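## Task

Carry the blue rack holding tubes from the counter to the desk and the empty yellow rack from the desk to the counter, passing through the door that closes by itself. At the finish both racks stand upright, each tube sits fully seated in a hole of the blue rack, and the door is closed. Any rack or tube reaching the floor is a failure. One or both robots may be used. End with grippers opened and robots backed away, and no robot toppled or left leaning.

## Robot and tools

Robots: two identical Hello Robot Stretch 3 units, r1 and r2. Each has a two-wheel differential base (0.33 m long, 0.34 m wide, passive omni wheel at the rear), a lift on a mast, and one telescoping arm that sticks out to the robot's RIGHT side. The base cannot strafe; to shift the gripper forward or back you drive the base. Spinning in place pivots about the point between the drive wheels, 0.05 m behind the front edge; with arm in and wrist folded the swept radius is 0.28 m, larger if the wrist is unfolded.

Frames: the base frame sits on the floor between the drive wheels, x forward, y left, z up. hand_pose is reported in it, located where closed fingertips meet; at zero wrist angles its x axis is up, y points back along the arm to the mast, z to the rear. The odometry frame is the base frame at scene start. Each robot reports in its own frames, so relative positions between robots come only from images, lidar_m, wrist_depth_mm and head_depth_mm.

execute_actions: argument actions is a list holding one action (or empty, which just returns state and images). The action is an object keyed by "r1" and/or "r2"; each may contain base, joints, contact_limits. base takes exactly one of {"translate_m": d} (relative drive in metres from the base's last reported position, forward positive, -1 to 1) or {"rotate_rad": d} (relative turn in radians, left/counter-clockwise positive, -3.2 to 3.2). joints are absolute targets by name: lift_m 0 to 1.1 (arm height); arm_m 0 to 0.52 (extension); wrist_yaw_rad -1.345 to 4.42 (0 along the arm, positive toward the front, 3.0 folded over the base); wrist_pitch_rad -1.57 to 0.451 (0 level, negative tips fingers down); wrist_roll_rad -2.911 to 2.911 (0 fingers side by side); gripper_m -0.089 to 0.179 (larger is wider; real fingertip gap is smaller than the value, about 0.007 less near closed, 0.025 less wide open, zero below 0.007); head_pan_rad -3.953 to 1.73 (0 forward, positive left, -1.57 looks along the arm); head_tilt_rad -1.53 to 0.419 (negative down). contact_limits {"arm_m": n} sets a motor-effort percentage (1 to 100) at which the arm motion halts with contact_stop; it also caps the arm's holding force until the next action. All motions in one action start at once; an action lasts at most 15 s. Omitted joints or robots may still be driving toward earlier targets. Unknown keys or out-of-range numbers reject the entire call. cameras picks images: r1_/r2_ head_camera, nav_camera, wrist_camera, or "all" (default); [] gives none. If a result reports a stop, later calls in the same reply are skipped.

wait {seconds: 0 to 10} lets the sim run without new commands. zoom_image {camera, region [x0,y0,x1,y1] in pixels, top-left origin, max 504x504} magnifies the latest full image. finished_scene {scene} ends the scene permanently; goals must already hold.

Result lines: base_status and joint_status give how each motion ended: done (for the base this only means wheels turned fully, slip included), off_target (stopped short, maybe still pushing), contact_stop, time_out, torque_fault (target dropped; after arm or lift contact_stop that joint is slack until recommanded). on_its_own covers uncommanded joints; "held at" is the held target, not the position. lidar_m: 12 distances in metres from base origin, 30-degree sectors starting straight ahead and going counter-clockwise (4th left, 7th behind, 10th right), plane 0.17 m high, range 0.15 to 12, "-" nothing; sees table legs not tops, misses clear objects, own body may block sectors 5, 6, 9, 10. wrist_depth_mm (45 to 1000) and head_depth_mm (280 to 4000, image sideways) are 7x7 median depth grids from top left. base_odometry counts wheel turns; turned_by_wheels and turned_by_imu give turn since last result. base_tilt in degrees (forward/right positive, fixed bias up to about 4). motor_effort in percent, bracket is the peak, biased and noisy; rest effort out of range suggests load or pushing.

Speed: full base speed (0.30 m/s, 1.9 rad/s) only when lift_m below 0.30, arm_m below 0.03, wrist_yaw_rad above 2.54; otherwise 0.10 m/s and 0.63 rad/s. Two robots given equal commands can differ by up to 2.5 cm per metre, dangerous when co-carrying.

Gripping: command gripper_m below the object's width; release by opening at least 0.02 above the contact value. Readings don't confirm a grasp; re-squeeze with a different value if slipping.

Avoid: folding/unfolding the wrist unless lift_m is 0.32 to 0.95, pitch -0.4 and roll near 0 (after folding, lift may drop to 0.25); yaw below -0.4 needs pitch -0.5 or lower. Robot-to-robot pressing fails the run; bases touching then driving further presses hard and no line reports contact. Arm pushes on rigid things with the gripper above about 0.45 m, repeated pushes after a contact_stop, driving while holding something fixed, or snagging furniture (worst in reverse) can tip a robot; undo in small steps, free the gripper, lower lift to about 0.2. Base, wrist and head never contact-stop; wrist servos cut out for 10 s under sustained strain. A slack lift can sag under load. Loose objects may occasionally be nudged. Avoid drops, slams and hard pushes, and keep racks and tubes off the floor.

Each tool is called after ">>>" in YAML: its name, and indented under it one key for each argument.

## Session

I'll start by looking at the current state.

>>> execute_actions:
  actions: []

Scene clock: 0.00 s.
r1.base_odometry: x=+0.000 y=+0.000 heading=+0.000 (m, m, rad; r1's odometry frame)
r1.turned_by_wheels: +0.000 (rad since the last result)
r1.turned_by_imu: +0.000 (rad since the last result)
r1.base_tilt: forward=+0.4 right=-1.2 (deg)
r1.lidar_m: 0.75 1.25 2.50 1.17 1.35 1.34 1.44 1.29 1.27 0.89 0.70 0.69
r1.head_depth_mm: 624 629 635 641 648 654 660 / 662 670 675 683 691 697 706 / 705 714 722 729 738 746 754 / 756 765 772 785 793 802 813 / 814 826 833 845 860 867 880 / 879 879 889 901 1049 1064 1081 / 1051 1098 1120 1132 1150 1168 1191
r1.base_status: not commanded
r1.joint_positions: lift_m=+0.298 arm_m=-0.001 wrist_yaw_rad=+3.132 wrist_pitch_rad=-0.434 wrist_roll_rad=-0.004 gripper_m=+0.037 head_pan_rad=-0.006 head_tilt_rad=+0.008
r1.joint_status: not commanded
r1.motor_effort: left_wheel=+0 right_wheel=+0 lift_m=+36 arm_m=+0 wrist_yaw_rad=+1 wrist_pitch_rad=+4 wrist_roll_rad=+0 gripper_m=+0 head_pan_rad=+0 head_tilt_rad=+2 (%)
r1.hand_pose: x=-0.0190 y=+0.0783 z=+0.3071 quat_wxyz=(+0.156, +0.689, +0.149, +0.691) (m; r1's base frame)
r1.wrist_depth_mm: - - - - - - - / 859 913 - - - - - / 675 729 - 856 927 997 - / 580 620 - 698 724 799 858 / 503 524 - 566 619 638 683 / - - - - 539 548 579 / - - - - 458 475 494
r2.base_odometry: x=+0.000 y=+0.000 heading=+0.000 (m, m, rad; r2's odometry frame)
r2.turned_by_wheels: +0.000 (rad since the last result)
r2.turned_by_imu: +0.000 (rad since the last result)
r2.base_tilt: forward=+0.1 right=+0.6 (deg)
r2.lidar_m: 0.87 0.89 1.16 1.97 2.02 2.39 2.26 0.97 0.67 0.64 0.65 0.84
r2.head_depth_mm: 851 844 838 835 828 821 816 / 853 847 840 836 829 826 815 / 855 845 839 835 829 826 820 / 854 850 844 822 816 807 804 / 840 841 836 832 826 821 816 / 852 845 840 833 826 823 818 / 856 847 839 833 828 825 820
r2.base_status: not commanded
r2.joint_positions: lift_m=+0.466 arm_m=+0.000 wrist_yaw_rad=+2.921 wrist_pitch_rad=-0.395 wrist_roll_rad=+0.004 gripper_m=+0.037 head_pan_rad=+0.000 head_tilt_rad=-0.004
r2.joint_status: not commanded
r2.motor_effort: left_wheel=+0 right_wheel=+1 lift_m=+39 arm_m=+0 wrist_yaw_rad=+0 wrist_pitch_rad=+7 wrist_roll_rad=+0 gripper_m=+0 head_pan_rad=+0 head_tilt_rad=+1 (%)
r2.hand_pose: x=+0.0285 y=+0.0766 z=+0.4840 quat_wxyz=(+0.215, +0.705, +0.061, +0.673) (m; r2's base frame)
r2.wrist_depth_mm: - - - - - - 799 / - - - - - - 836 / - - - - - - 858 / - - - - - - 878 / 962 890 938 857 855 825 816 / 812 760 - 714 693 687 699 / 680 660 634 629 618 603 603
pictures: r1_head_camera (sideways: a quarter turn clockwise sets it upright), r1_nav_camera (sideways: a quarter turn counterclockwise sets it upright), r1_wrist_camera, r2_head_camera (sideways: a quarter turn clockwise sets it upright), r2_nav_camera (sideways: a quarter turn counterclockwise sets it upright), r2_wrist_camera
Images, in order (width x height): r1_head_camera 896x504, r1_nav_camera 672x504, r1_wrist_camera 644x364, r2_head_camera 896x504, r2_nav_camera 672x504, r2_wrist_camera 644x364.

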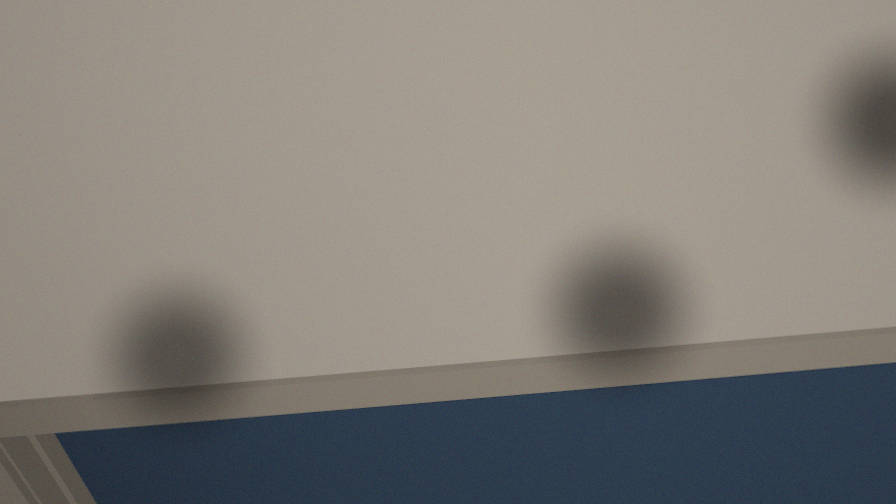

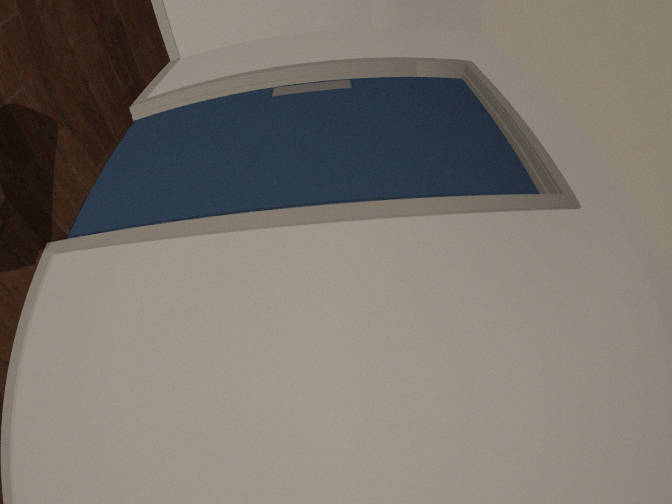

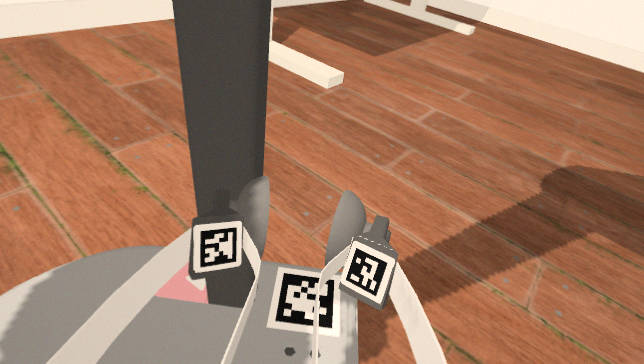

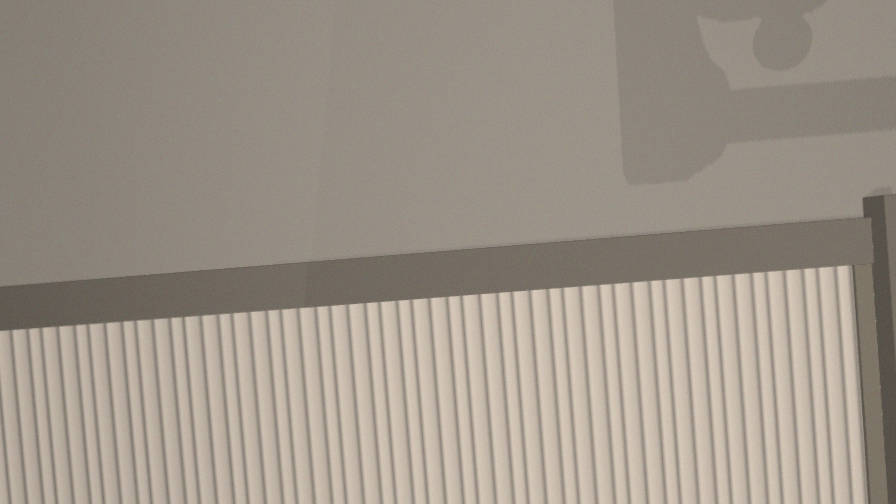

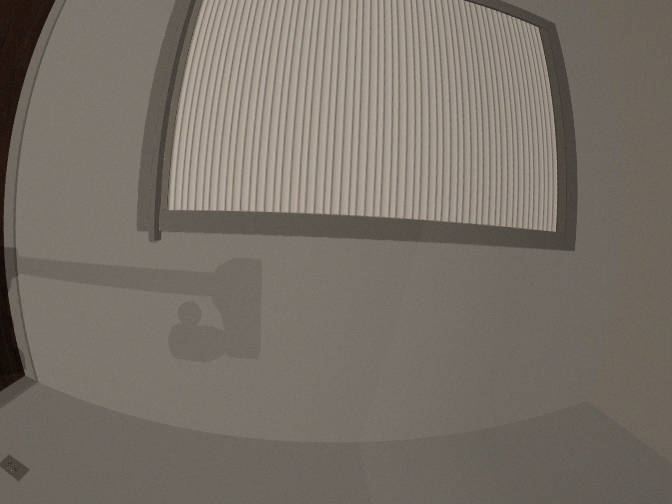

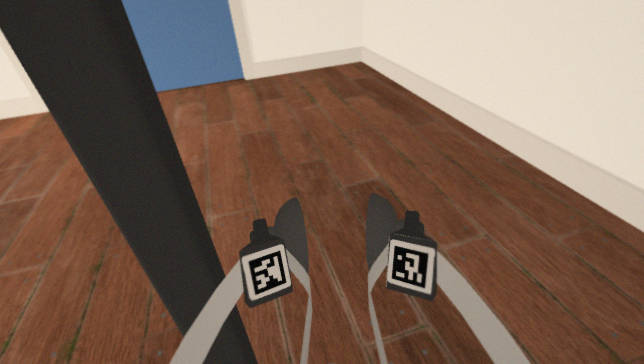

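>>> execute_actions:
  actions:
    - {"r1": {"joints": {"head_pan_rad": 1.6, "head_tilt_rad": -0.5}}, "r2": {"joints": {"head_pan_rad": 1.6, "head_tilt_rad": -0.5}}}
  cameras: ["r1_head_camera", "r1_nav_camera", "r2_head_camera", "r2_nav_camera"]

Scene clock: 3.33 s.
r1.base_odometry: x=+0.000 y=+0.000 heading=+0.000 (m, m, rad; r1's odometry frame)
r1.turned_by_wheels: +0.000 (rad since the last result)
r1.turned_by_imu: -0.001 (rad since the last result)
r1.base_tilt: forward=+0.4 right=-1.2 (deg)
r1.lidar_m: 0.75 1.25 2.50 1.17 1.36 1.34 1.44 1.29 1.27 0.89 0.70 0.69
r1.head_depth_mm: 2144 2293 2456 2580 1935 1532 1268 / 2252 2424 1962 2613 1949 1549 1276 / 2351 2549 1851 2318 1959 1547 1278 / 2082 2246 1878 1257 1976 1557 1287 / 1801 1936 1901 1213 1918 1531 1294 / 1591 1698 1736 1285 1505 1547 1298 / 1429 1505 1584 1393 1779 1633 -
r1.base_status: not commanded
r1.joint_positions: lift_m=+0.298 arm_m=-0.001 wrist_yaw_rad=+3.132 wrist_pitch_rad=-0.434 wrist_roll_rad=-0.004 gripper_m=+0.037 head_pan_rad=+1.593 head_tilt_rad=-0.493
r1.joint_status: all done
r1.motor_effort: left_wheel=+0(0) right_wheel=+0(0) lift_m=+36(35) arm_m=+0(0) wrist_yaw_rad=+0(1) wrist_pitch_rad=+3(4) wrist_roll_rad=+0(0) gripper_m=+0(0) head_pan_rad=+3(33) head_tilt_rad=-3(29) (%)
r1.hand_pose: x=-0.0190 y=+0.0783 z=+0.3071 quat_wxyz=(+0.156, +0.689, +0.149, +0.691) (m; r1's base frame)
r1.wrist_depth_mm: - - - - - - - / 852 939 - - - - - / 694 720 - 852 923 - - / 577 608 - 687 714 795 848 / 502 525 - 573 625 651 693 / - - - - 537 550 583 / - - - - 455 481 499
r2.base_odometry: x=+0.000 y=+0.000 heading=+0.000 (m, m, rad; r2's odometry frame)
r2.turned_by_wheels: +0.000 (rad since the last result)
r2.turned_by_imu: +0.000 (rad since the last result)
r2.base_tilt: forward=+0.1 right=+0.6 (deg)
r2.lidar_m: 0.87 0.89 1.16 1.97 2.02 2.40 2.25 0.97 0.67 0.64 0.65 0.85
r2.head_depth_mm: 1709 1841 2017 2203 2043 1606 1317 / 1709 1849 2007 2214 2086 1634 1330 / 1705 1833 2012 2217 2104 1653 1343 / 1700 1857 2016 2175 2196 1674 1370 / 1697 1841 2004 2213 2206 1702 1384 / 1696 1828 1985 2189 2262 1753 1446 / 1702 1827 1987 2175 2345 - -
r2.base_status: not commanded
r2.joint_positions: lift_m=+0.466 arm_m=+0.000 wrist_yaw_rad=+2.921 wrist_pitch_rad=-0.395 wrist_roll_rad=+0.004 gripper_m=+0.037 head_pan_rad=+1.593 head_tilt_rad=-0.494
r2.joint_status: all done
r2.motor_effort: left_wheel=+0(0) right_wheel=+1(2) lift_m=+40(40) arm_m=+1(0) wrist_yaw_rad=+0(1) wrist_pitch_rad=+7(6) wrist_roll_rad=+0(0) gripper_m=+0(0) head_pan_rad=+5(54) head_tilt_rad=-3(24) (%)
r2.hand_pose: x=+0.0285 y=+0.0766 z=+0.4840 quat_wxyz=(+0.215, +0.705, +0.061, +0.673) (m; r2's base frame)
r2.wrist_depth_mm: - - - - - - 801 / - - - - - - 824 / - - - - - - 854 / - - - - - - 875 / 973 907 952 871 894 802 818 / 771 766 - 719 687 711 698 / 676 663 631 620 622 616 590
pictures: r1_head_camera (sideways: a quarter turn clockwise sets it upright), r1_nav_camera (sideways: a quarter turn counterclockwise sets it upright), r2_head_camera (sideways: a quarter turn clockwise sets it upright), r2_nav_camera (sideways: a quarter turn counterclockwise sets it upright)
Images, in order (width x height): r1_head_camera 896x504, r1_nav_camera 672x504, r2_head_camera 896x504, r2_nav_camera 672x504.

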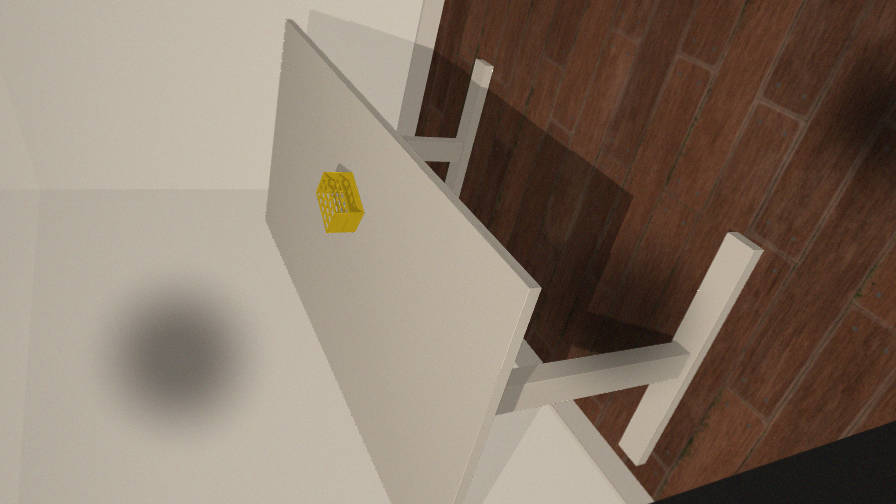

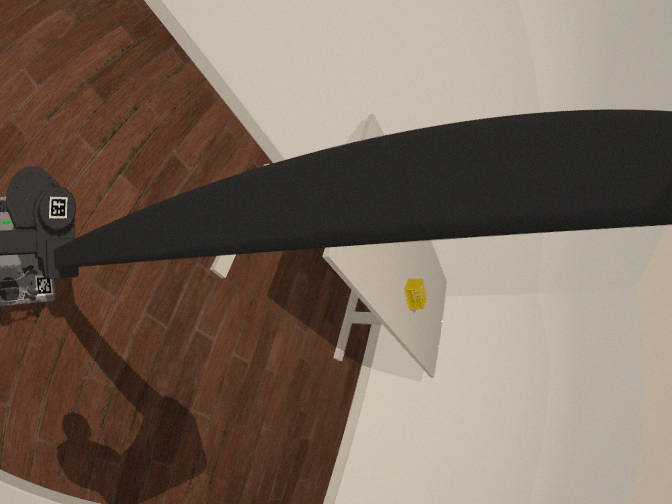

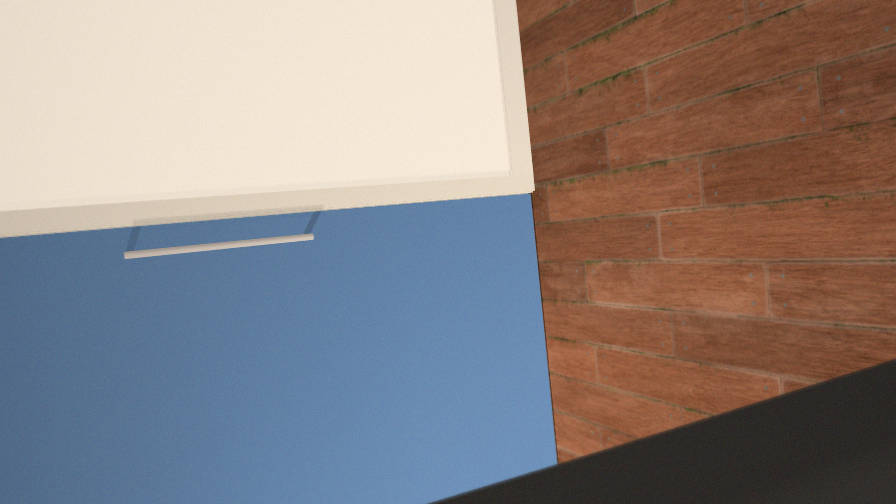

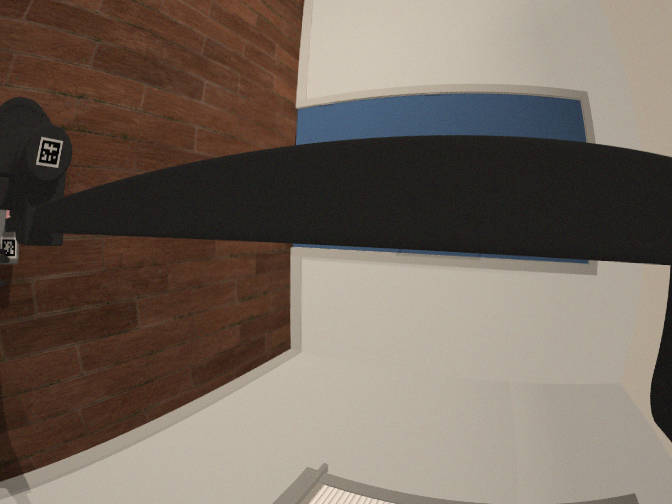

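>>> execute_actions:
  actions:
    - {"r1": {"joints": {"head_pan_rad": -2.4, "head_tilt_rad": -0.5}}, "r2": {"joints": {"head_pan_rad": -2.4, "head_tilt_rad": -0.5}}}
  cameras: ["r1_nav_camera", "r2_head_camera", "r2_nav_camera"]

Scene clock: 8.37 s.
r1.base_odometry: x=+0.000 y=+0.000 heading=+0.000 (m, m, rad; r1's odometry frame)
r1.turned_by_wheels: +0.000 (rad since the last result)
r1.turned_by_imu: -0.001 (rad since the last result)
r1.base_tilt: forward=+0.4 right=-1.2 (deg)
r1.lidar_m: 0.74 1.24 2.51 1.17 1.35 1.34 1.44 1.29 1.27 0.89 0.70 0.69
r1.head_depth_mm: 1189 1302 1451 1619 1798 1533 1263 / 1156 1261 1397 1549 1753 1538 1275 / 1123 1225 1354 1503 1692 1540 1278 / 1094 1191 1308 1449 1629 1562 1289 / 1068 1156 1268 1396 1565 1571 1296 / 1032 1125 1228 1349 1506 1571 1297 / 1010 1096 1196 1310 1449 1548 1302
r1.base_status: not commanded
r1.joint_positions: lift_m=+0.298 arm_m=-0.001 wrist_yaw_rad=+3.132 wrist_pitch_rad=-0.434 wrist_roll_rad=-0.004 gripper_m=+0.037 head_pan_rad=-2.393 head_tilt_rad=-0.494
r1.joint_status: all done
r1.motor_effort: left_wheel=+0(0) right_wheel=+0(0) lift_m=+35(35) arm_m=+0(0) wrist_yaw_rad=+0(1) wrist_pitch_rad=+3(3) wrist_roll_rad=+0(0) gripper_m=+0(0) head_pan_rad=-3(33) head_tilt_rad=-3(3) (%)
r1.hand_pose: x=-0.0190 y=+0.0783 z=+0.3071 quat_wxyz=(+0.156, +0.689, +0.149, +0.691) (m; r1's base frame)
r1.wrist_depth_mm: - - - - - - - / 849 923 - - - - - / 700 746 - 843 921 997 - / 572 610 - 695 733 804 850 / 501 536 - 570 621 653 697 / - - - - 534 553 577 / - - - - 456 476 502
r2.base_odometry: x=+0.000 y=+0.000 heading=+0.000 (m, m, rad; r2's odometry frame)
r2.turned_by_wheels: +0.000 (rad since the last result)
r2.turned_by_imu: +0.001 (rad since the last result)
r2.base_tilt: forward=+0.1 right=+0.6 (deg)
r2.lidar_m: 0.87 0.89 1.16 1.97 2.02 2.39 2.26 0.97 0.67 0.64 0.65 0.85
r2.head_depth_mm: 1231 1348 1483 1648 1824 1602 1310 / 1057 1138 1229 1355 1476 1548 1330 / 925 985 1058 1139 1238 1350 1331 / 819 867 923 988 1059 1140 1233 / 740 777 822 870 926 987 1061 / 669 702 740 779 821 873 924 / 615 641 672 704 739 777 821
r2.base_status: not commanded
r2.joint_positions: lift_m=+0.466 arm_m=+0.000 wrist_yaw_rad=+2.921 wrist_pitch_rad=-0.395 wrist_roll_rad=+0.004 gripper_m=+0.037 head_pan_rad=-2.393 head_tilt_rad=-0.494
r2.joint_status: all done
r2.motor_effort: left_wheel=+0(0) right_wheel=+1(1) lift_m=+40(40) arm_m=+1(0) wrist_yaw_rad=+0(1) wrist_pitch_rad=+7(7) wrist_roll_rad=+0(0) gripper_m=+0(0) head_pan_rad=-5(53) head_tilt_rad=-2(1) (%)
r2.hand_pose: x=+0.0285 y=+0.0766 z=+0.4840 quat_wxyz=(+0.215, +0.705, +0.061, +0.673) (m; r2's base frame)
r2.wrist_depth_mm: - - - - - - 804 / - - - - - - 818 / - - - - - - 867 / - - - - - - 877 / 968 886 980 871 839 814 804 / 808 765 - 717 686 705 695 / 673 661 645 626 618 605 607
pictures: r1_nav_camera (sideways: a quarter turn counterclockwise sets it upright), r2_head_camera (sideways: a quarter turn clockwise sets it upright), r2_nav_camera (sideways: a quarter turn counterclockwise sets it upright)
Images, in order (width x height): r1_nav_camera 672x504, r2_head_camera 896x504, r2_nav_camera 672x504.

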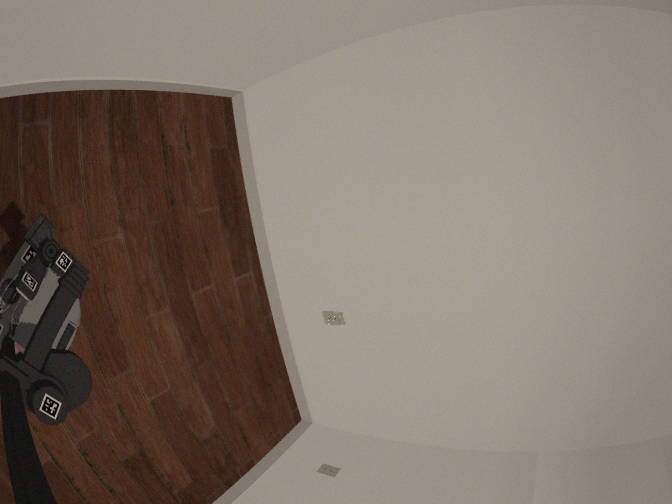

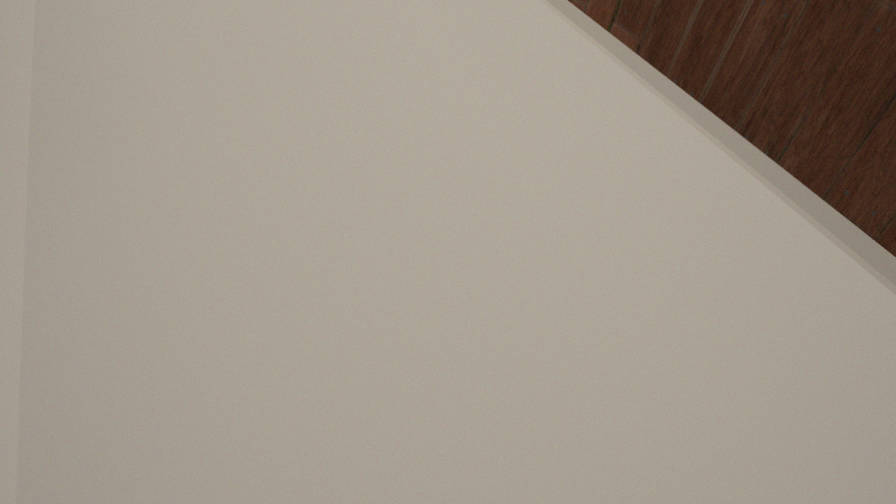

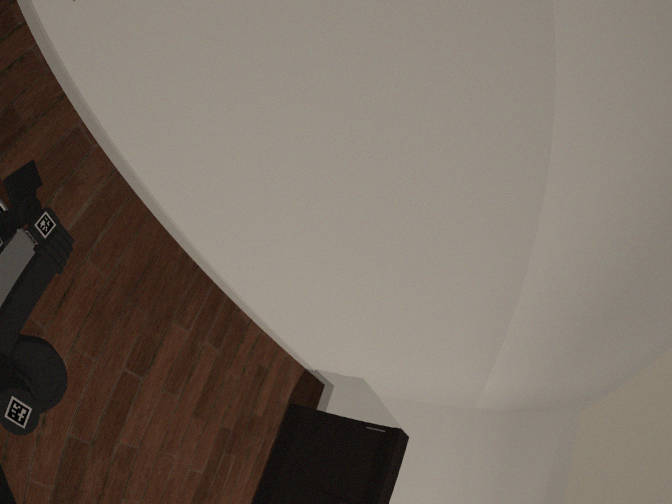

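>>> execute_actions:
  actions:
    - {"r2": {"joints": {"head_pan_rad": -3.4, "head_tilt_rad": -0.3}}}
  cameras: ["r2_head_camera", "r2_nav_camera"]

Scene clock: 10.80 s.
r1.base_odometry: x=+0.000 y=+0.000 heading=+0.000 (m, m, rad; r1's odometry frame)
r1.turned_by_wheels: +0.000 (rad since the last result)
r1.turned_by_imu: +0.000 (rad since the last result)
r1.base_tilt: forward=+0.4 right=-1.2 (deg)
r1.lidar_m: 0.75 1.25 2.50 1.17 1.36 1.34 1.44 1.29 1.27 0.89 0.70 0.69
r1.head_depth_mm: 1190 1303 1447 1625 1792 1525 1268 / 1152 1266 1393 1563 1745 1541 1274 / 1118 1226 1351 1502 1697 1548 1279 / 1090 1192 1310 1446 1622 1561 1285 / 1064 1163 1267 1399 1559 1567 1292 / 1037 1127 1227 1352 1505 1580 1297 / 1013 1099 1192 1305 1456 1553 1310
r1.base_status: not commanded
r1.joint_positions: lift_m=+0.298 arm_m=-0.001 wrist_yaw_rad=+3.132 wrist_pitch_rad=-0.434 wrist_roll_rad=-0.004 gripper_m=+0.037 head_pan_rad=-2.393 head_tilt_rad=-0.494
r1.joint_status: not commanded
r1.motor_effort: left_wheel=+1(0) right_wheel=+0(0) lift_m=+35(35) arm_m=-1(0) wrist_yaw_rad=+0(1) wrist_pitch_rad=+4(3) wrist_roll_rad=+0(0) gripper_m=-1(0) head_pan_rad=-3(3) head_tilt_rad=-3(3) (%)
r1.hand_pose: x=-0.0190 y=+0.0783 z=+0.3071 quat_wxyz=(+0.156, +0.689, +0.149, +0.691) (m; r1's base frame)
r1.wrist_depth_mm: - - - - - - - / 835 884 - - - - - / 684 738 - 842 936 - - / 577 620 - 701 738 798 849 / 500 536 - 574 617 659 692 / - - - - 544 559 578 / - - - - 460 481 495
r2.base_odometry: x=+0.000 y=+0.000 heading=+0.000 (m, m, rad; r2's odometry frame)
r2.turned_by_wheels: +0.000 (rad since the last result)
r2.turned_by_imu: +0.000 (rad since the last result)
r2.base_tilt: forward=+0.1 right=+0.6 (deg)
r2.lidar_m: 0.87 0.89 1.16 1.97 2.02 2.40 2.25 0.97 0.68 0.64 0.65 0.85
r2.head_depth_mm: 2950 3098 3242 2713 2771 1963 1528 / 2877 3025 3150 2620 2674 2003 1552 / 2797 2922 3019 2531 2617 2032 1561 / 2698 2834 2955 2455 2548 2082 1606 / 2671 2775 2866 2369 2487 2104 1613 / 2576 2658 2807 2300 2413 2140 1639 / 2488 2612 2724 2233 2368 2183 1666
r2.base_status: not commanded
r2.joint_positions: lift_m=+0.466 arm_m=+0.000 wrist_yaw_rad=+2.921 wrist_pitch_rad=-0.395 wrist_roll_rad=+0.004 gripper_m=+0.037 head_pan_rad=-3.393 head_tilt_rad=-0.310
r2.joint_status: all done
r2.motor_effort: left_wheel=+0(0) right_wheel=+1(1) lift_m=+40(40) arm_m=+0(1) wrist_yaw_rad=+0(1) wrist_pitch_rad=+7(7) wrist_roll_rad=+0(0) gripper_m=+0(1) head_pan_rad=-5(53) head_tilt_rad=+3(15) (%)
r2.hand_pose: x=+0.0285 y=+0.0766 z=+0.4840 quat_wxyz=(+0.215, +0.705, +0.061, +0.673) (m; r2's base frame)
r2.wrist_depth_mm: - - - - - - 813 / - - - - - - 813 / - - - - - - 865 / - - - - - 988 895 / 923 906 936 840 885 822 799 / 782 768 - 734 688 701 667 / 675 662 637 625 607 609 592
pictures: r2_head_camera (sideways: a quarter turn clockwise sets it upright), r2_nav_camera (sideways: a quarter turn counterclockwise sets it upright)
Images, in order (width x height): r2_head_camera 896x504, r2_nav_camera 672x504.

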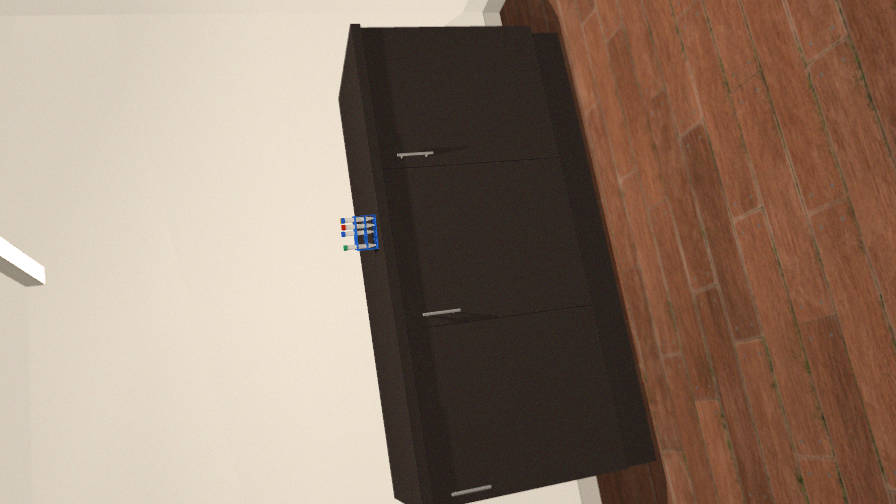

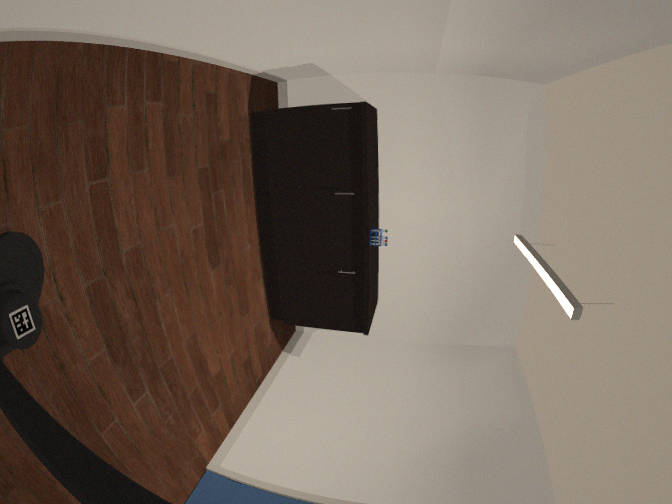

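>>> execute_actions:
  actions:
    - {"r1": {"base": {"rotate_rad": -2.03}, "joints": {"lift_m": 0.28}}, "r2": {"base": {"rotate_rad": -0.353}, "joints": {"lift_m": 0.28}}}
  cameras: []

>>> execute_actions:
  actions:
    - {"r1": {"base": {"translate_m": -1.0}}, "r2": {"base": {"translate_m": -1.0}}}
  cameras: []

>>> execute_actions:
  actions:
    - {"r1": {"base": {"translate_m": -0.45}}, "r2": {"base": {"translate_m": -1.0}}}
  cameras: []

>>> execute_actions:
  actions:
    - {"r1": {"base": {"rotate_rad": -0.17}, "joints": {"head_pan_rad": -1.57, "head_tilt_rad": -0.7}}, "r2": {"base": {"rotate_rad": -1.218}, "joints": {"head_pan_rad": -1.57, "head_tilt_rad": -0.7}}}
  cameras: ["r1_head_camera", "r1_nav_camera", "r2_head_camera", "r2_nav_camera"]

Scene clock: 46.83 s.
r1.base_odometry: x=+0.000 y=+0.000 heading=-2.030 (m, m, rad; r1's odometry frame)
r1.turned_by_wheels: -2.030 (rad since the last result)
r1.turned_by_imu: -2.005 (rad since the last result)
r1.base_tilt: forward=+0.4 right=-1.2 (deg)
r1.lidar_m: 1.27 0.85 0.70 0.69 0.77 1.34 2.21 1.17 1.34 1.34 1.47 1.28
r1.head_depth_mm: 2033 2286 1787 1360 1915 1523 1263 / 1837 2014 1819 1173 1934 1531 1269 / 1655 1798 1838 1185 1947 1509 1277 / 1503 1643 1720 1334 1557 1561 1287 / 1385 1495 1589 1707 1861 1566 1293 / 1279 1372 1479 1588 1744 1571 1299 / 1188 1272 1360 1465 1579 1588 1306
r1.base_status: done
r1.joint_positions: lift_m=+0.280 arm_m=-0.001 wrist_yaw_rad=+3.132 wrist_pitch_rad=-0.435 wrist_roll_rad=-0.004 gripper_m=+0.037 head_pan_rad=-2.393 head_tilt_rad=-0.494
r1.joint_status: all done
r1.motor_effort: left_wheel=+1(10) right_wheel=-2(8) lift_m=+27(32) arm_m=+0(1) wrist_yaw_rad=+1(1) wrist_pitch_rad=+3(4) wrist_roll_rad=+0(0) gripper_m=+0(0) head_pan_rad=-3(3) head_tilt_rad=-3(3) (%)
r1.hand_pose: x=-0.0190 y=+0.0782 z=+0.2891 quat_wxyz=(+0.156, +0.689, +0.150, +0.691) (m; r1's base frame)
r1.wrist_depth_mm: 931 794 - 709 664 624 587 / 818 829 - 784 713 680 651 / 658 691 - 806 768 738 706 / 555 589 - 677 708 766 744 / 489 515 - 558 596 621 660 / - - - - 517 526 563 / - - - - 441 457 473
r2.base_odometry: x=+0.000 y=+0.000 heading=-0.353 (m, m, rad; r2's odometry frame)
r2.turned_by_wheels: -0.353 (rad since the last result)
r2.turned_by_imu: -0.353 (rad since the last result)
r2.base_tilt: forward=+0.2 right=+0.6 (deg)
r2.lidar_m: 0.89 0.87 0.94 1.39 1.99 2.12 2.29 1.81 0.82 0.64 0.64 0.68
r2.head_depth_mm: 2092 2207 2347 2492 2555 1962 1533 / 2352 2470 2620 2798 2805 2017 1549 / 2616 2778 2985 3217 2858 2052 1573 / 3002 3221 3367 3518 2873 2064 1603 / 3049 3150 3237 2661 2711 2115 1615 / 2869 2960 3054 2495 2577 2152 1638 / 2669 2766 2899 2329 2386 2204 1665
r2.base_status: done
r2.joint_positions: lift_m=+0.280 arm_m=+0.000 wrist_yaw_rad=+2.921 wrist_pitch_rad=-0.396 wrist_roll_rad=+0.004 gripper_m=+0.037 head_pan_rad=-3.393 head_tilt_rad=-0.310
r2.joint_status: all done
r2.motor_effort: left_wheel=+1(4) right_wheel=+1(2) lift_m=+34(36) arm_m=+1(0) wrist_yaw_rad=+0(0) wrist_pitch_rad=+7(7) wrist_roll_rad=+0(0) gripper_m=+1(0) head_pan_rad=-5(5) head_tilt_rad=+3(3) (%)
r2.hand_pose: x=+0.0285 y=+0.0765 z=+0.2979 quat_wxyz=(+0.215, +0.705, +0.062, +0.673) (m; r2's base frame)
r2.wrist_depth_mm: - - - - - 819 686 / - - - - - 890 723 / - - - 948 922 842 767 / 806 - 769 738 711 699 678 / 649 623 629 597 591 576 550 / 537 528 - 521 467 475 464 / 466 - - - 425 415 405
pictures: none
No camera images: the call's "cameras" was empty. Leave "cameras" out to get every camera's image.

Scene clock: 51.87 s.
r1.base_odometry: x=+0.443 y=+0.896 heading=-2.030 (m, m, rad; r1's odometry frame)
r1.turned_by_wheels: +0.000 (rad since the last result)
r1.turned_by_imu: +0.000 (rad since the last result)
r1.base_tilt: forward=+0.4 right=-1.2 (deg)
r1.lidar_m: 2.07 1.06 0.90 0.94 1.04 1.51 1.51 1.25 1.18 0.72 1.29 2.03
r1.head_depth_mm: 1440 1545 1667 1156 970 1490 1264 / 1538 1674 1813 1169 866 1532 1270 / 1432 1569 1668 1181 871 1421 1279 / 1307 1418 1533 1198 846 712 1278 / 1202 1301 1405 1210 830 699 1196 / 1111 1189 1282 1220 893 703 592 / 1035 1104 1182 1210 900 707 581
r1.base_status: done
r1.joint_positions: lift_m=+0.280 arm_m=-0.001 wrist_yaw_rad=+3.132 wrist_pitch_rad=-0.435 wrist_roll_rad=-0.004 gripper_m=+0.037 head_pan_rad=-2.393 head_tilt_rad=-0.494
r1.joint_status: not commanded
r1.motor_effort: left_wheel=+1(6) right_wheel=-1(9) lift_m=+27(27) arm_m=-1(0) wrist_yaw_rad=+1(1) wrist_pitch_rad=+3(4) wrist_roll_rad=+0(0) gripper_m=-1(0) head_pan_rad=-3(3) head_tilt_rad=-3(2) (%)
r1.hand_pose: x=-0.0190 y=+0.0781 z=+0.2891 quat_wxyz=(+0.156, +0.689, +0.150, +0.691) (m; r1's base frame)
r1.wrist_depth_mm: - - - 944 904 845 725 / 793 893 - - 975 850 770 / 655 704 - 800 869 875 871 / 553 583 - 664 704 757 824 / 486 519 - 555 606 625 666 / - - - - 521 531 550 / - - - - 439 455 479
r2.base_odometry: x=-0.938 y=+0.346 heading=-0.353 (m, m, rad; r2's odometry frame)
r2.turned_by_wheels: +0.000 (rad since the last result)
r2.turned_by_imu: -0.007 (rad since the last result)
r2.base_tilt: forward=+0.1 right=+0.6 (deg)
r2.lidar_m: 1.65 1.78 1.90 1.59 1.57 1.67 1.38 1.35 1.37 1.06 1.05 1.12
r2.head_depth_mm: 1652 1728 1828 1954 2053 1978 1538 / 1817 1927 2056 2199 2337 2007 1554 / 2021 2174 2330 2442 2550 1975 1576 / 2205 2320 2398 1732 1766 1862 1598 / 2072 2152 2235 1635 1631 1698 1615 / 1948 2016 2077 1668 1516 1564 1598 / 1824 1876 1944 1753 1417 1449 1522
r2.base_status: done
r2.joint_positions: lift_m=+0.280 arm_m=+0.000 wrist_yaw_rad=+2.921 wrist_pitch_rad=-0.396 wrist_roll_rad=+0.004 gripper_m=+0.037 head_pan_rad=-3.393 head_tilt_rad=-0.309
r2.joint_status: not commanded
r2.motor_effort: left_wheel=+1(4) right_wheel=+0(4) lift_m=+35(34) arm_m=+1(0) wrist_yaw_rad=+0(1) wrist_pitch_rad=+7(7) wrist_roll_rad=+0(0) gripper_m=+0(1) head_pan_rad=-4(5) head_tilt_rad=+3(2) (%)
r2.hand_pose: x=+0.0285 y=+0.0765 z=+0.2978 quat_wxyz=(+0.215, +0.705, +0.062, +0.673) (m; r2's base frame)
r2.wrist_depth_mm: - - - - - - - / - - - - - - - / - - 961 931 924 879 838 / 834 - 808 750 713 708 669 / 654 612 624 602 589 566 556 / 543 523 - 517 467 485 469 / 472 - - - 419 414 405
pictures: none
No camera images: the call's "cameras" was empty. Leave "cameras" out to get every camera's image.

Scene clock: 56.90 s.
r1.base_odometry: x=+0.642 y=+1.300 heading=-2.030 (m, m, rad; r1's odometry frame)
r1.turned_by_wheels: +0.000 (rad since the last result)
r1.turned_by_imu: -0.001 (rad since the last result)
r1.base_tilt: forward=+0.4 right=-1.3 (deg)
r1.lidar_m: 2.25 1.19 1.02 0.97 1.03 1.07 1.07 0.86 1.10 1.09 0.88 1.90
r1.head_depth_mm: 1009 1084 1168 1273 858 1452 1270 / 1099 1185 1290 1406 863 729 1273 / 1205 1307 1450 1515 871 689 1216 / 1219 1321 1448 1195 879 693 601 / 1121 1207 1308 1208 886 697 576 / 1039 1109 1196 1220 892 702 578 / 964 1029 1104 1152 899 705 582
r1.base_status: done
r1.joint_positions: lift_m=+0.280 arm_m=-0.001 wrist_yaw_rad=+3.132 wrist_pitch_rad=-0.435 wrist_roll_rad=-0.004 gripper_m=+0.037 head_pan_rad=-2.393 head_tilt_rad=-0.494
r1.joint_status: not commanded
r1.motor_effort: left_wheel=+1(4) right_wheel=-1(8) lift_m=+27(27) arm_m=+0(0) wrist_yaw_rad=+0(0) wrist_pitch_rad=+3(4) wrist_roll_rad=+0(0) gripper_m=+0(1) head_pan_rad=-3(3) head_tilt_rad=-2(2) (%)
r1.hand_pose: x=-0.0190 y=+0.0781 z=+0.2891 quat_wxyz=(+0.156, +0.689, +0.150, +0.691) (m; r1's base frame)
r1.wrist_depth_mm: - - - - 973 894 839 / 821 854 - - - 980 931 / 661 702 - 815 897 952 983 / 557 585 - 665 708 746 811 / 485 516 - 552 598 629 662 / - - - - 513 531 557 / - - - - 442 460 488
r2.base_odometry: x=-1.877 y=+0.691 heading=-0.353 (m, m, rad; r2's odometry frame)
r2.turned_by_wheels: +0.000 (rad since the last result)
r2.turned_by_imu: -0.007 (rad since the last result)
r2.base_tilt: forward=+0.1 right=+0.6 (deg)
r2.lidar_m: 2.28 2.68 1.51 1.17 1.16 0.60 0.46 0.45 0.48 0.70 1.47 1.56
r2.head_depth_mm: 1189 1251 1316 1392 1381 805 858 / 1311 1381 1464 1539 845 700 756 / 1288 1334 1388 1460 871 646 678 / 1189 1233 1276 1324 886 629 615 / 1106 1147 1186 1224 909 639 547 / 1035 1071 1103 1137 936 649 512 / 973 1003 1030 1066 961 661 503
r2.base_status: done
r2.joint_positions: lift_m=+0.280 arm_m=+0.000 wrist_yaw_rad=+2.921 wrist_pitch_rad=-0.396 wrist_roll_rad=+0.004 gripper_m=+0.037 head_pan_rad=-3.393 head_tilt_rad=-0.309
r2.joint_status: not commanded
r2.motor_effort: left_wheel=+1(5) right_wheel=+0(5) lift_m=+35(34) arm_m=+0(1) wrist_yaw_rad=+1(1) wrist_pitch_rad=+7(8) wrist_roll_rad=+0(0) gripper_m=+0(0) head_pan_rad=-5(5) head_tilt_rad=+2(2) (%)
r2.hand_pose: x=+0.0285 y=+0.0765 z=+0.2978 quat_wxyz=(+0.215, +0.705, +0.062, +0.673) (m; r2's base frame)
r2.wrist_depth_mm: - - - - - - - / 894 - - - - - - / 936 - - 954 878 882 867 / 799 - 764 740 723 668 653 / 647 610 639 590 598 564 552 / 537 522 - 516 463 480 465 / 467 - - - 419 422 414
pictures: none
No camera images: the call's "cameras" was empty. Leave "cameras" out to get every camera's image.

Scene clock: 59.10 s.
r1.base_odometry: x=+0.642 y=+1.300 heading=-2.200 (m, m, rad; r1's odometry frame)
r1.turned_by_wheels: -0.170 (rad since the last result)
r1.turned_by_imu: -0.168 (rad since the last result)
r1.base_tilt: forward=+0.4 right=-1.3 (deg)
r1.lidar_m: 2.71 1.34 1.06 1.02 0.98 1.11 1.07 1.11 0.86 1.09 0.88 0.89
r1.head_depth_mm: 938 1057 1132 870 704 607 1159 / 927 1049 1141 875 706 595 1158 / 919 1036 1119 880 711 596 1166 / 911 1028 1108 882 695 598 1143 / 902 1016 1115 888 680 601 1151 / 893 1008 1105 892 699 603 1130 / 885 998 1091 898 722 604 1135
r1.base_status: done
r1.joint_positions: lift_m=+0.280 arm_m=-0.001 wrist_yaw_rad=+3.132 wrist_pitch_rad=-0.435 wrist_roll_rad=-0.004 gripper_m=+0.037 head_pan_rad=-1.577 head_tilt_rad=-0.692
r1.joint_status: all done
r1.motor_effort: left_wheel=+2(9) right_wheel=-1(7) lift_m=+27(27) arm_m=-1(0) wrist_yaw_rad=+1(0) wrist_pitch_rad=+4(4) wrist_roll_rad=+0(0) gripper_m=+0(0) head_pan_rad=+2(33) head_tilt_rad=-4(19) (%)
r1.hand_pose: x=-0.0190 y=+0.0781 z=+0.2891 quat_wxyz=(+0.156, +0.689, +0.150, +0.691) (m; r1's base frame)
r1.wrist_depth_mm: 956 957 - - 998 955 919 / 808 858 - - - - 974 / 669 699 - 796 879 943 - / 553 576 - 667 698 763 799 / 484 525 - 551 600 608 650 / - - - - 510 526 554 / - - - - 439 450 478
r2.base_odometry: x=-1.877 y=+0.691 heading=-1.571 (m, m, rad; r2's odometry frame)
r2.turned_by_wheels: -1.218 (rad since the last result)
r2.turned_by_imu: -1.217 (rad since the last result)
r2.base_tilt: forward=+0.1 right=+0.6 (deg)
r2.lidar_m: 1.46 1.49 1.93 2.68 1.77 1.22 1.15 0.70 0.48 0.45 0.46 0.60
r2.head_depth_mm: 915 1003 786 597 628 769 991 / 910 1002 805 608 617 755 968 / 903 1006 827 620 613 747 949 / 897 1000 850 634 606 733 932 / 890 994 876 599 600 725 915 / 886 987 902 587 572 713 898 / 879 979 931 608 569 702 883
r2.base_status: done
r2.joint_positions: lift_m=+0.280 arm_m=+0.000 wrist_yaw_rad=+2.921 wrist_pitch_rad=-0.396 wrist_roll_rad=+0.004 gripper_m=+0.037 head_pan_rad=-1.577 head_tilt_rad=-0.692
r2.joint_status: all done
r2.motor_effort: left_wheel=+1(8) right_wheel=-1(5) lift_m=+34(34) arm_m=-1(0) wrist_yaw_rad=+0(1) wrist_pitch_rad=+7(7) wrist_roll_rad=+0(0) gripper_m=+0(0) head_pan_rad=+4(51) head_tilt_rad=-3(21) (%)
r2.hand_pose: x=+0.0285 y=+0.0765 z=+0.2978 quat_wxyz=(+0.215, +0.705, +0.062, +0.673) (m; r2's base frame)
r2.wrist_depth_mm: - - - - - - - / - - - - - - - / - - - 951 905 881 864 / 830 - 753 737 702 687 651 / 657 608 627 587 607 563 547 / 542 531 - 511 471 481 467 / 468 - - - 426 416 403
pictures: r1_head_camera (sideways: a quarter turn clockwise sets it upright), r1_nav_camera (sideways: a quarter turn counterclockwise sets it upright), r2_head_camera (sideways: a quarter turn clockwise sets it upright), r2_nav_camera (sideways: a quarter turn counterclockwise sets it upright)
Images, in order (width x height): r1_head_camera 896x504, r1_nav_camera 672x504, r2_head_camera 896x504, r2_nav_camera 672x504.

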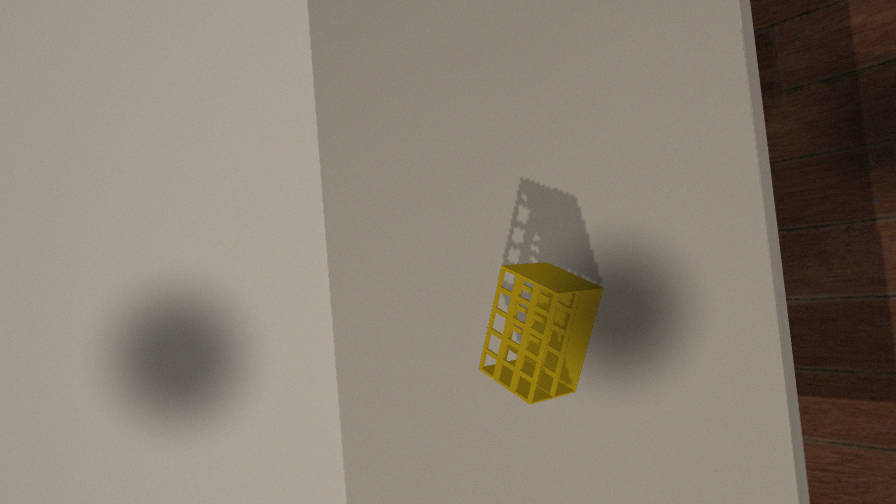

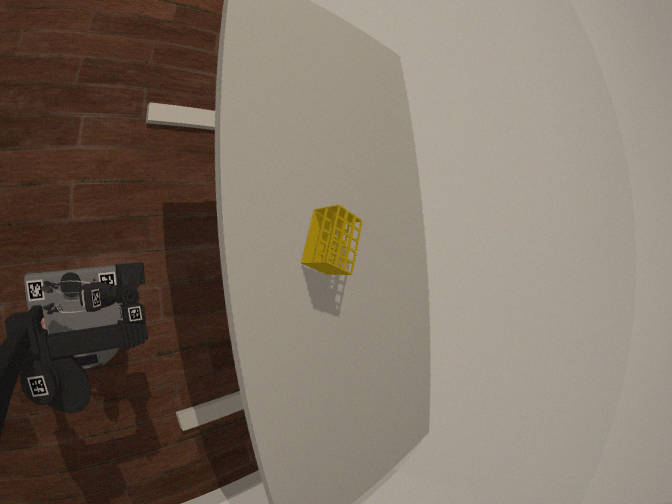

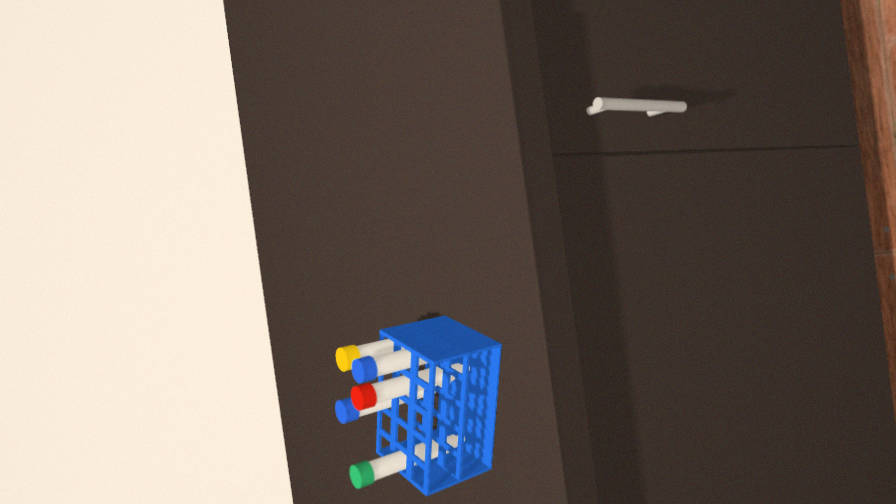

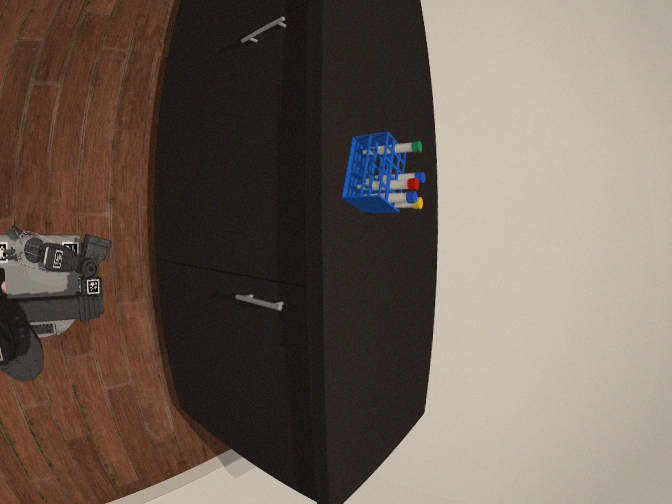

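>>> zoom_image:
  camera: "r1_head_camera"
  region: [420, 200, 680, 460]

>>> zoom_image:
  camera: "r2_head_camera"
  region: [300, 280, 524, 504]

Region (420, 200, 680, 460) of r1_head_camera's 896x504 image, scaled by 1.938, with more detail than that image has.

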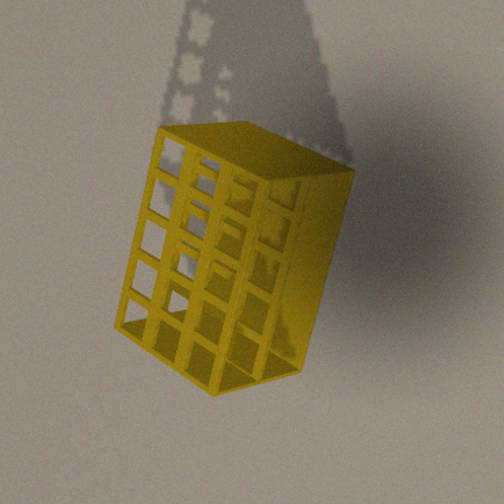

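Region (300, 280, 524, 504) of r2_head_camera's 896x504 image, scaled by 2.250, with more detail than that image has.

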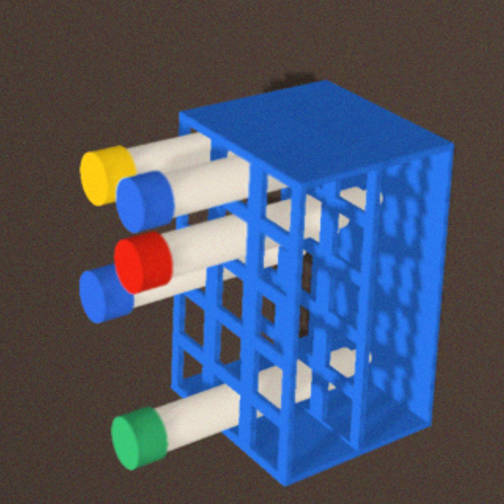

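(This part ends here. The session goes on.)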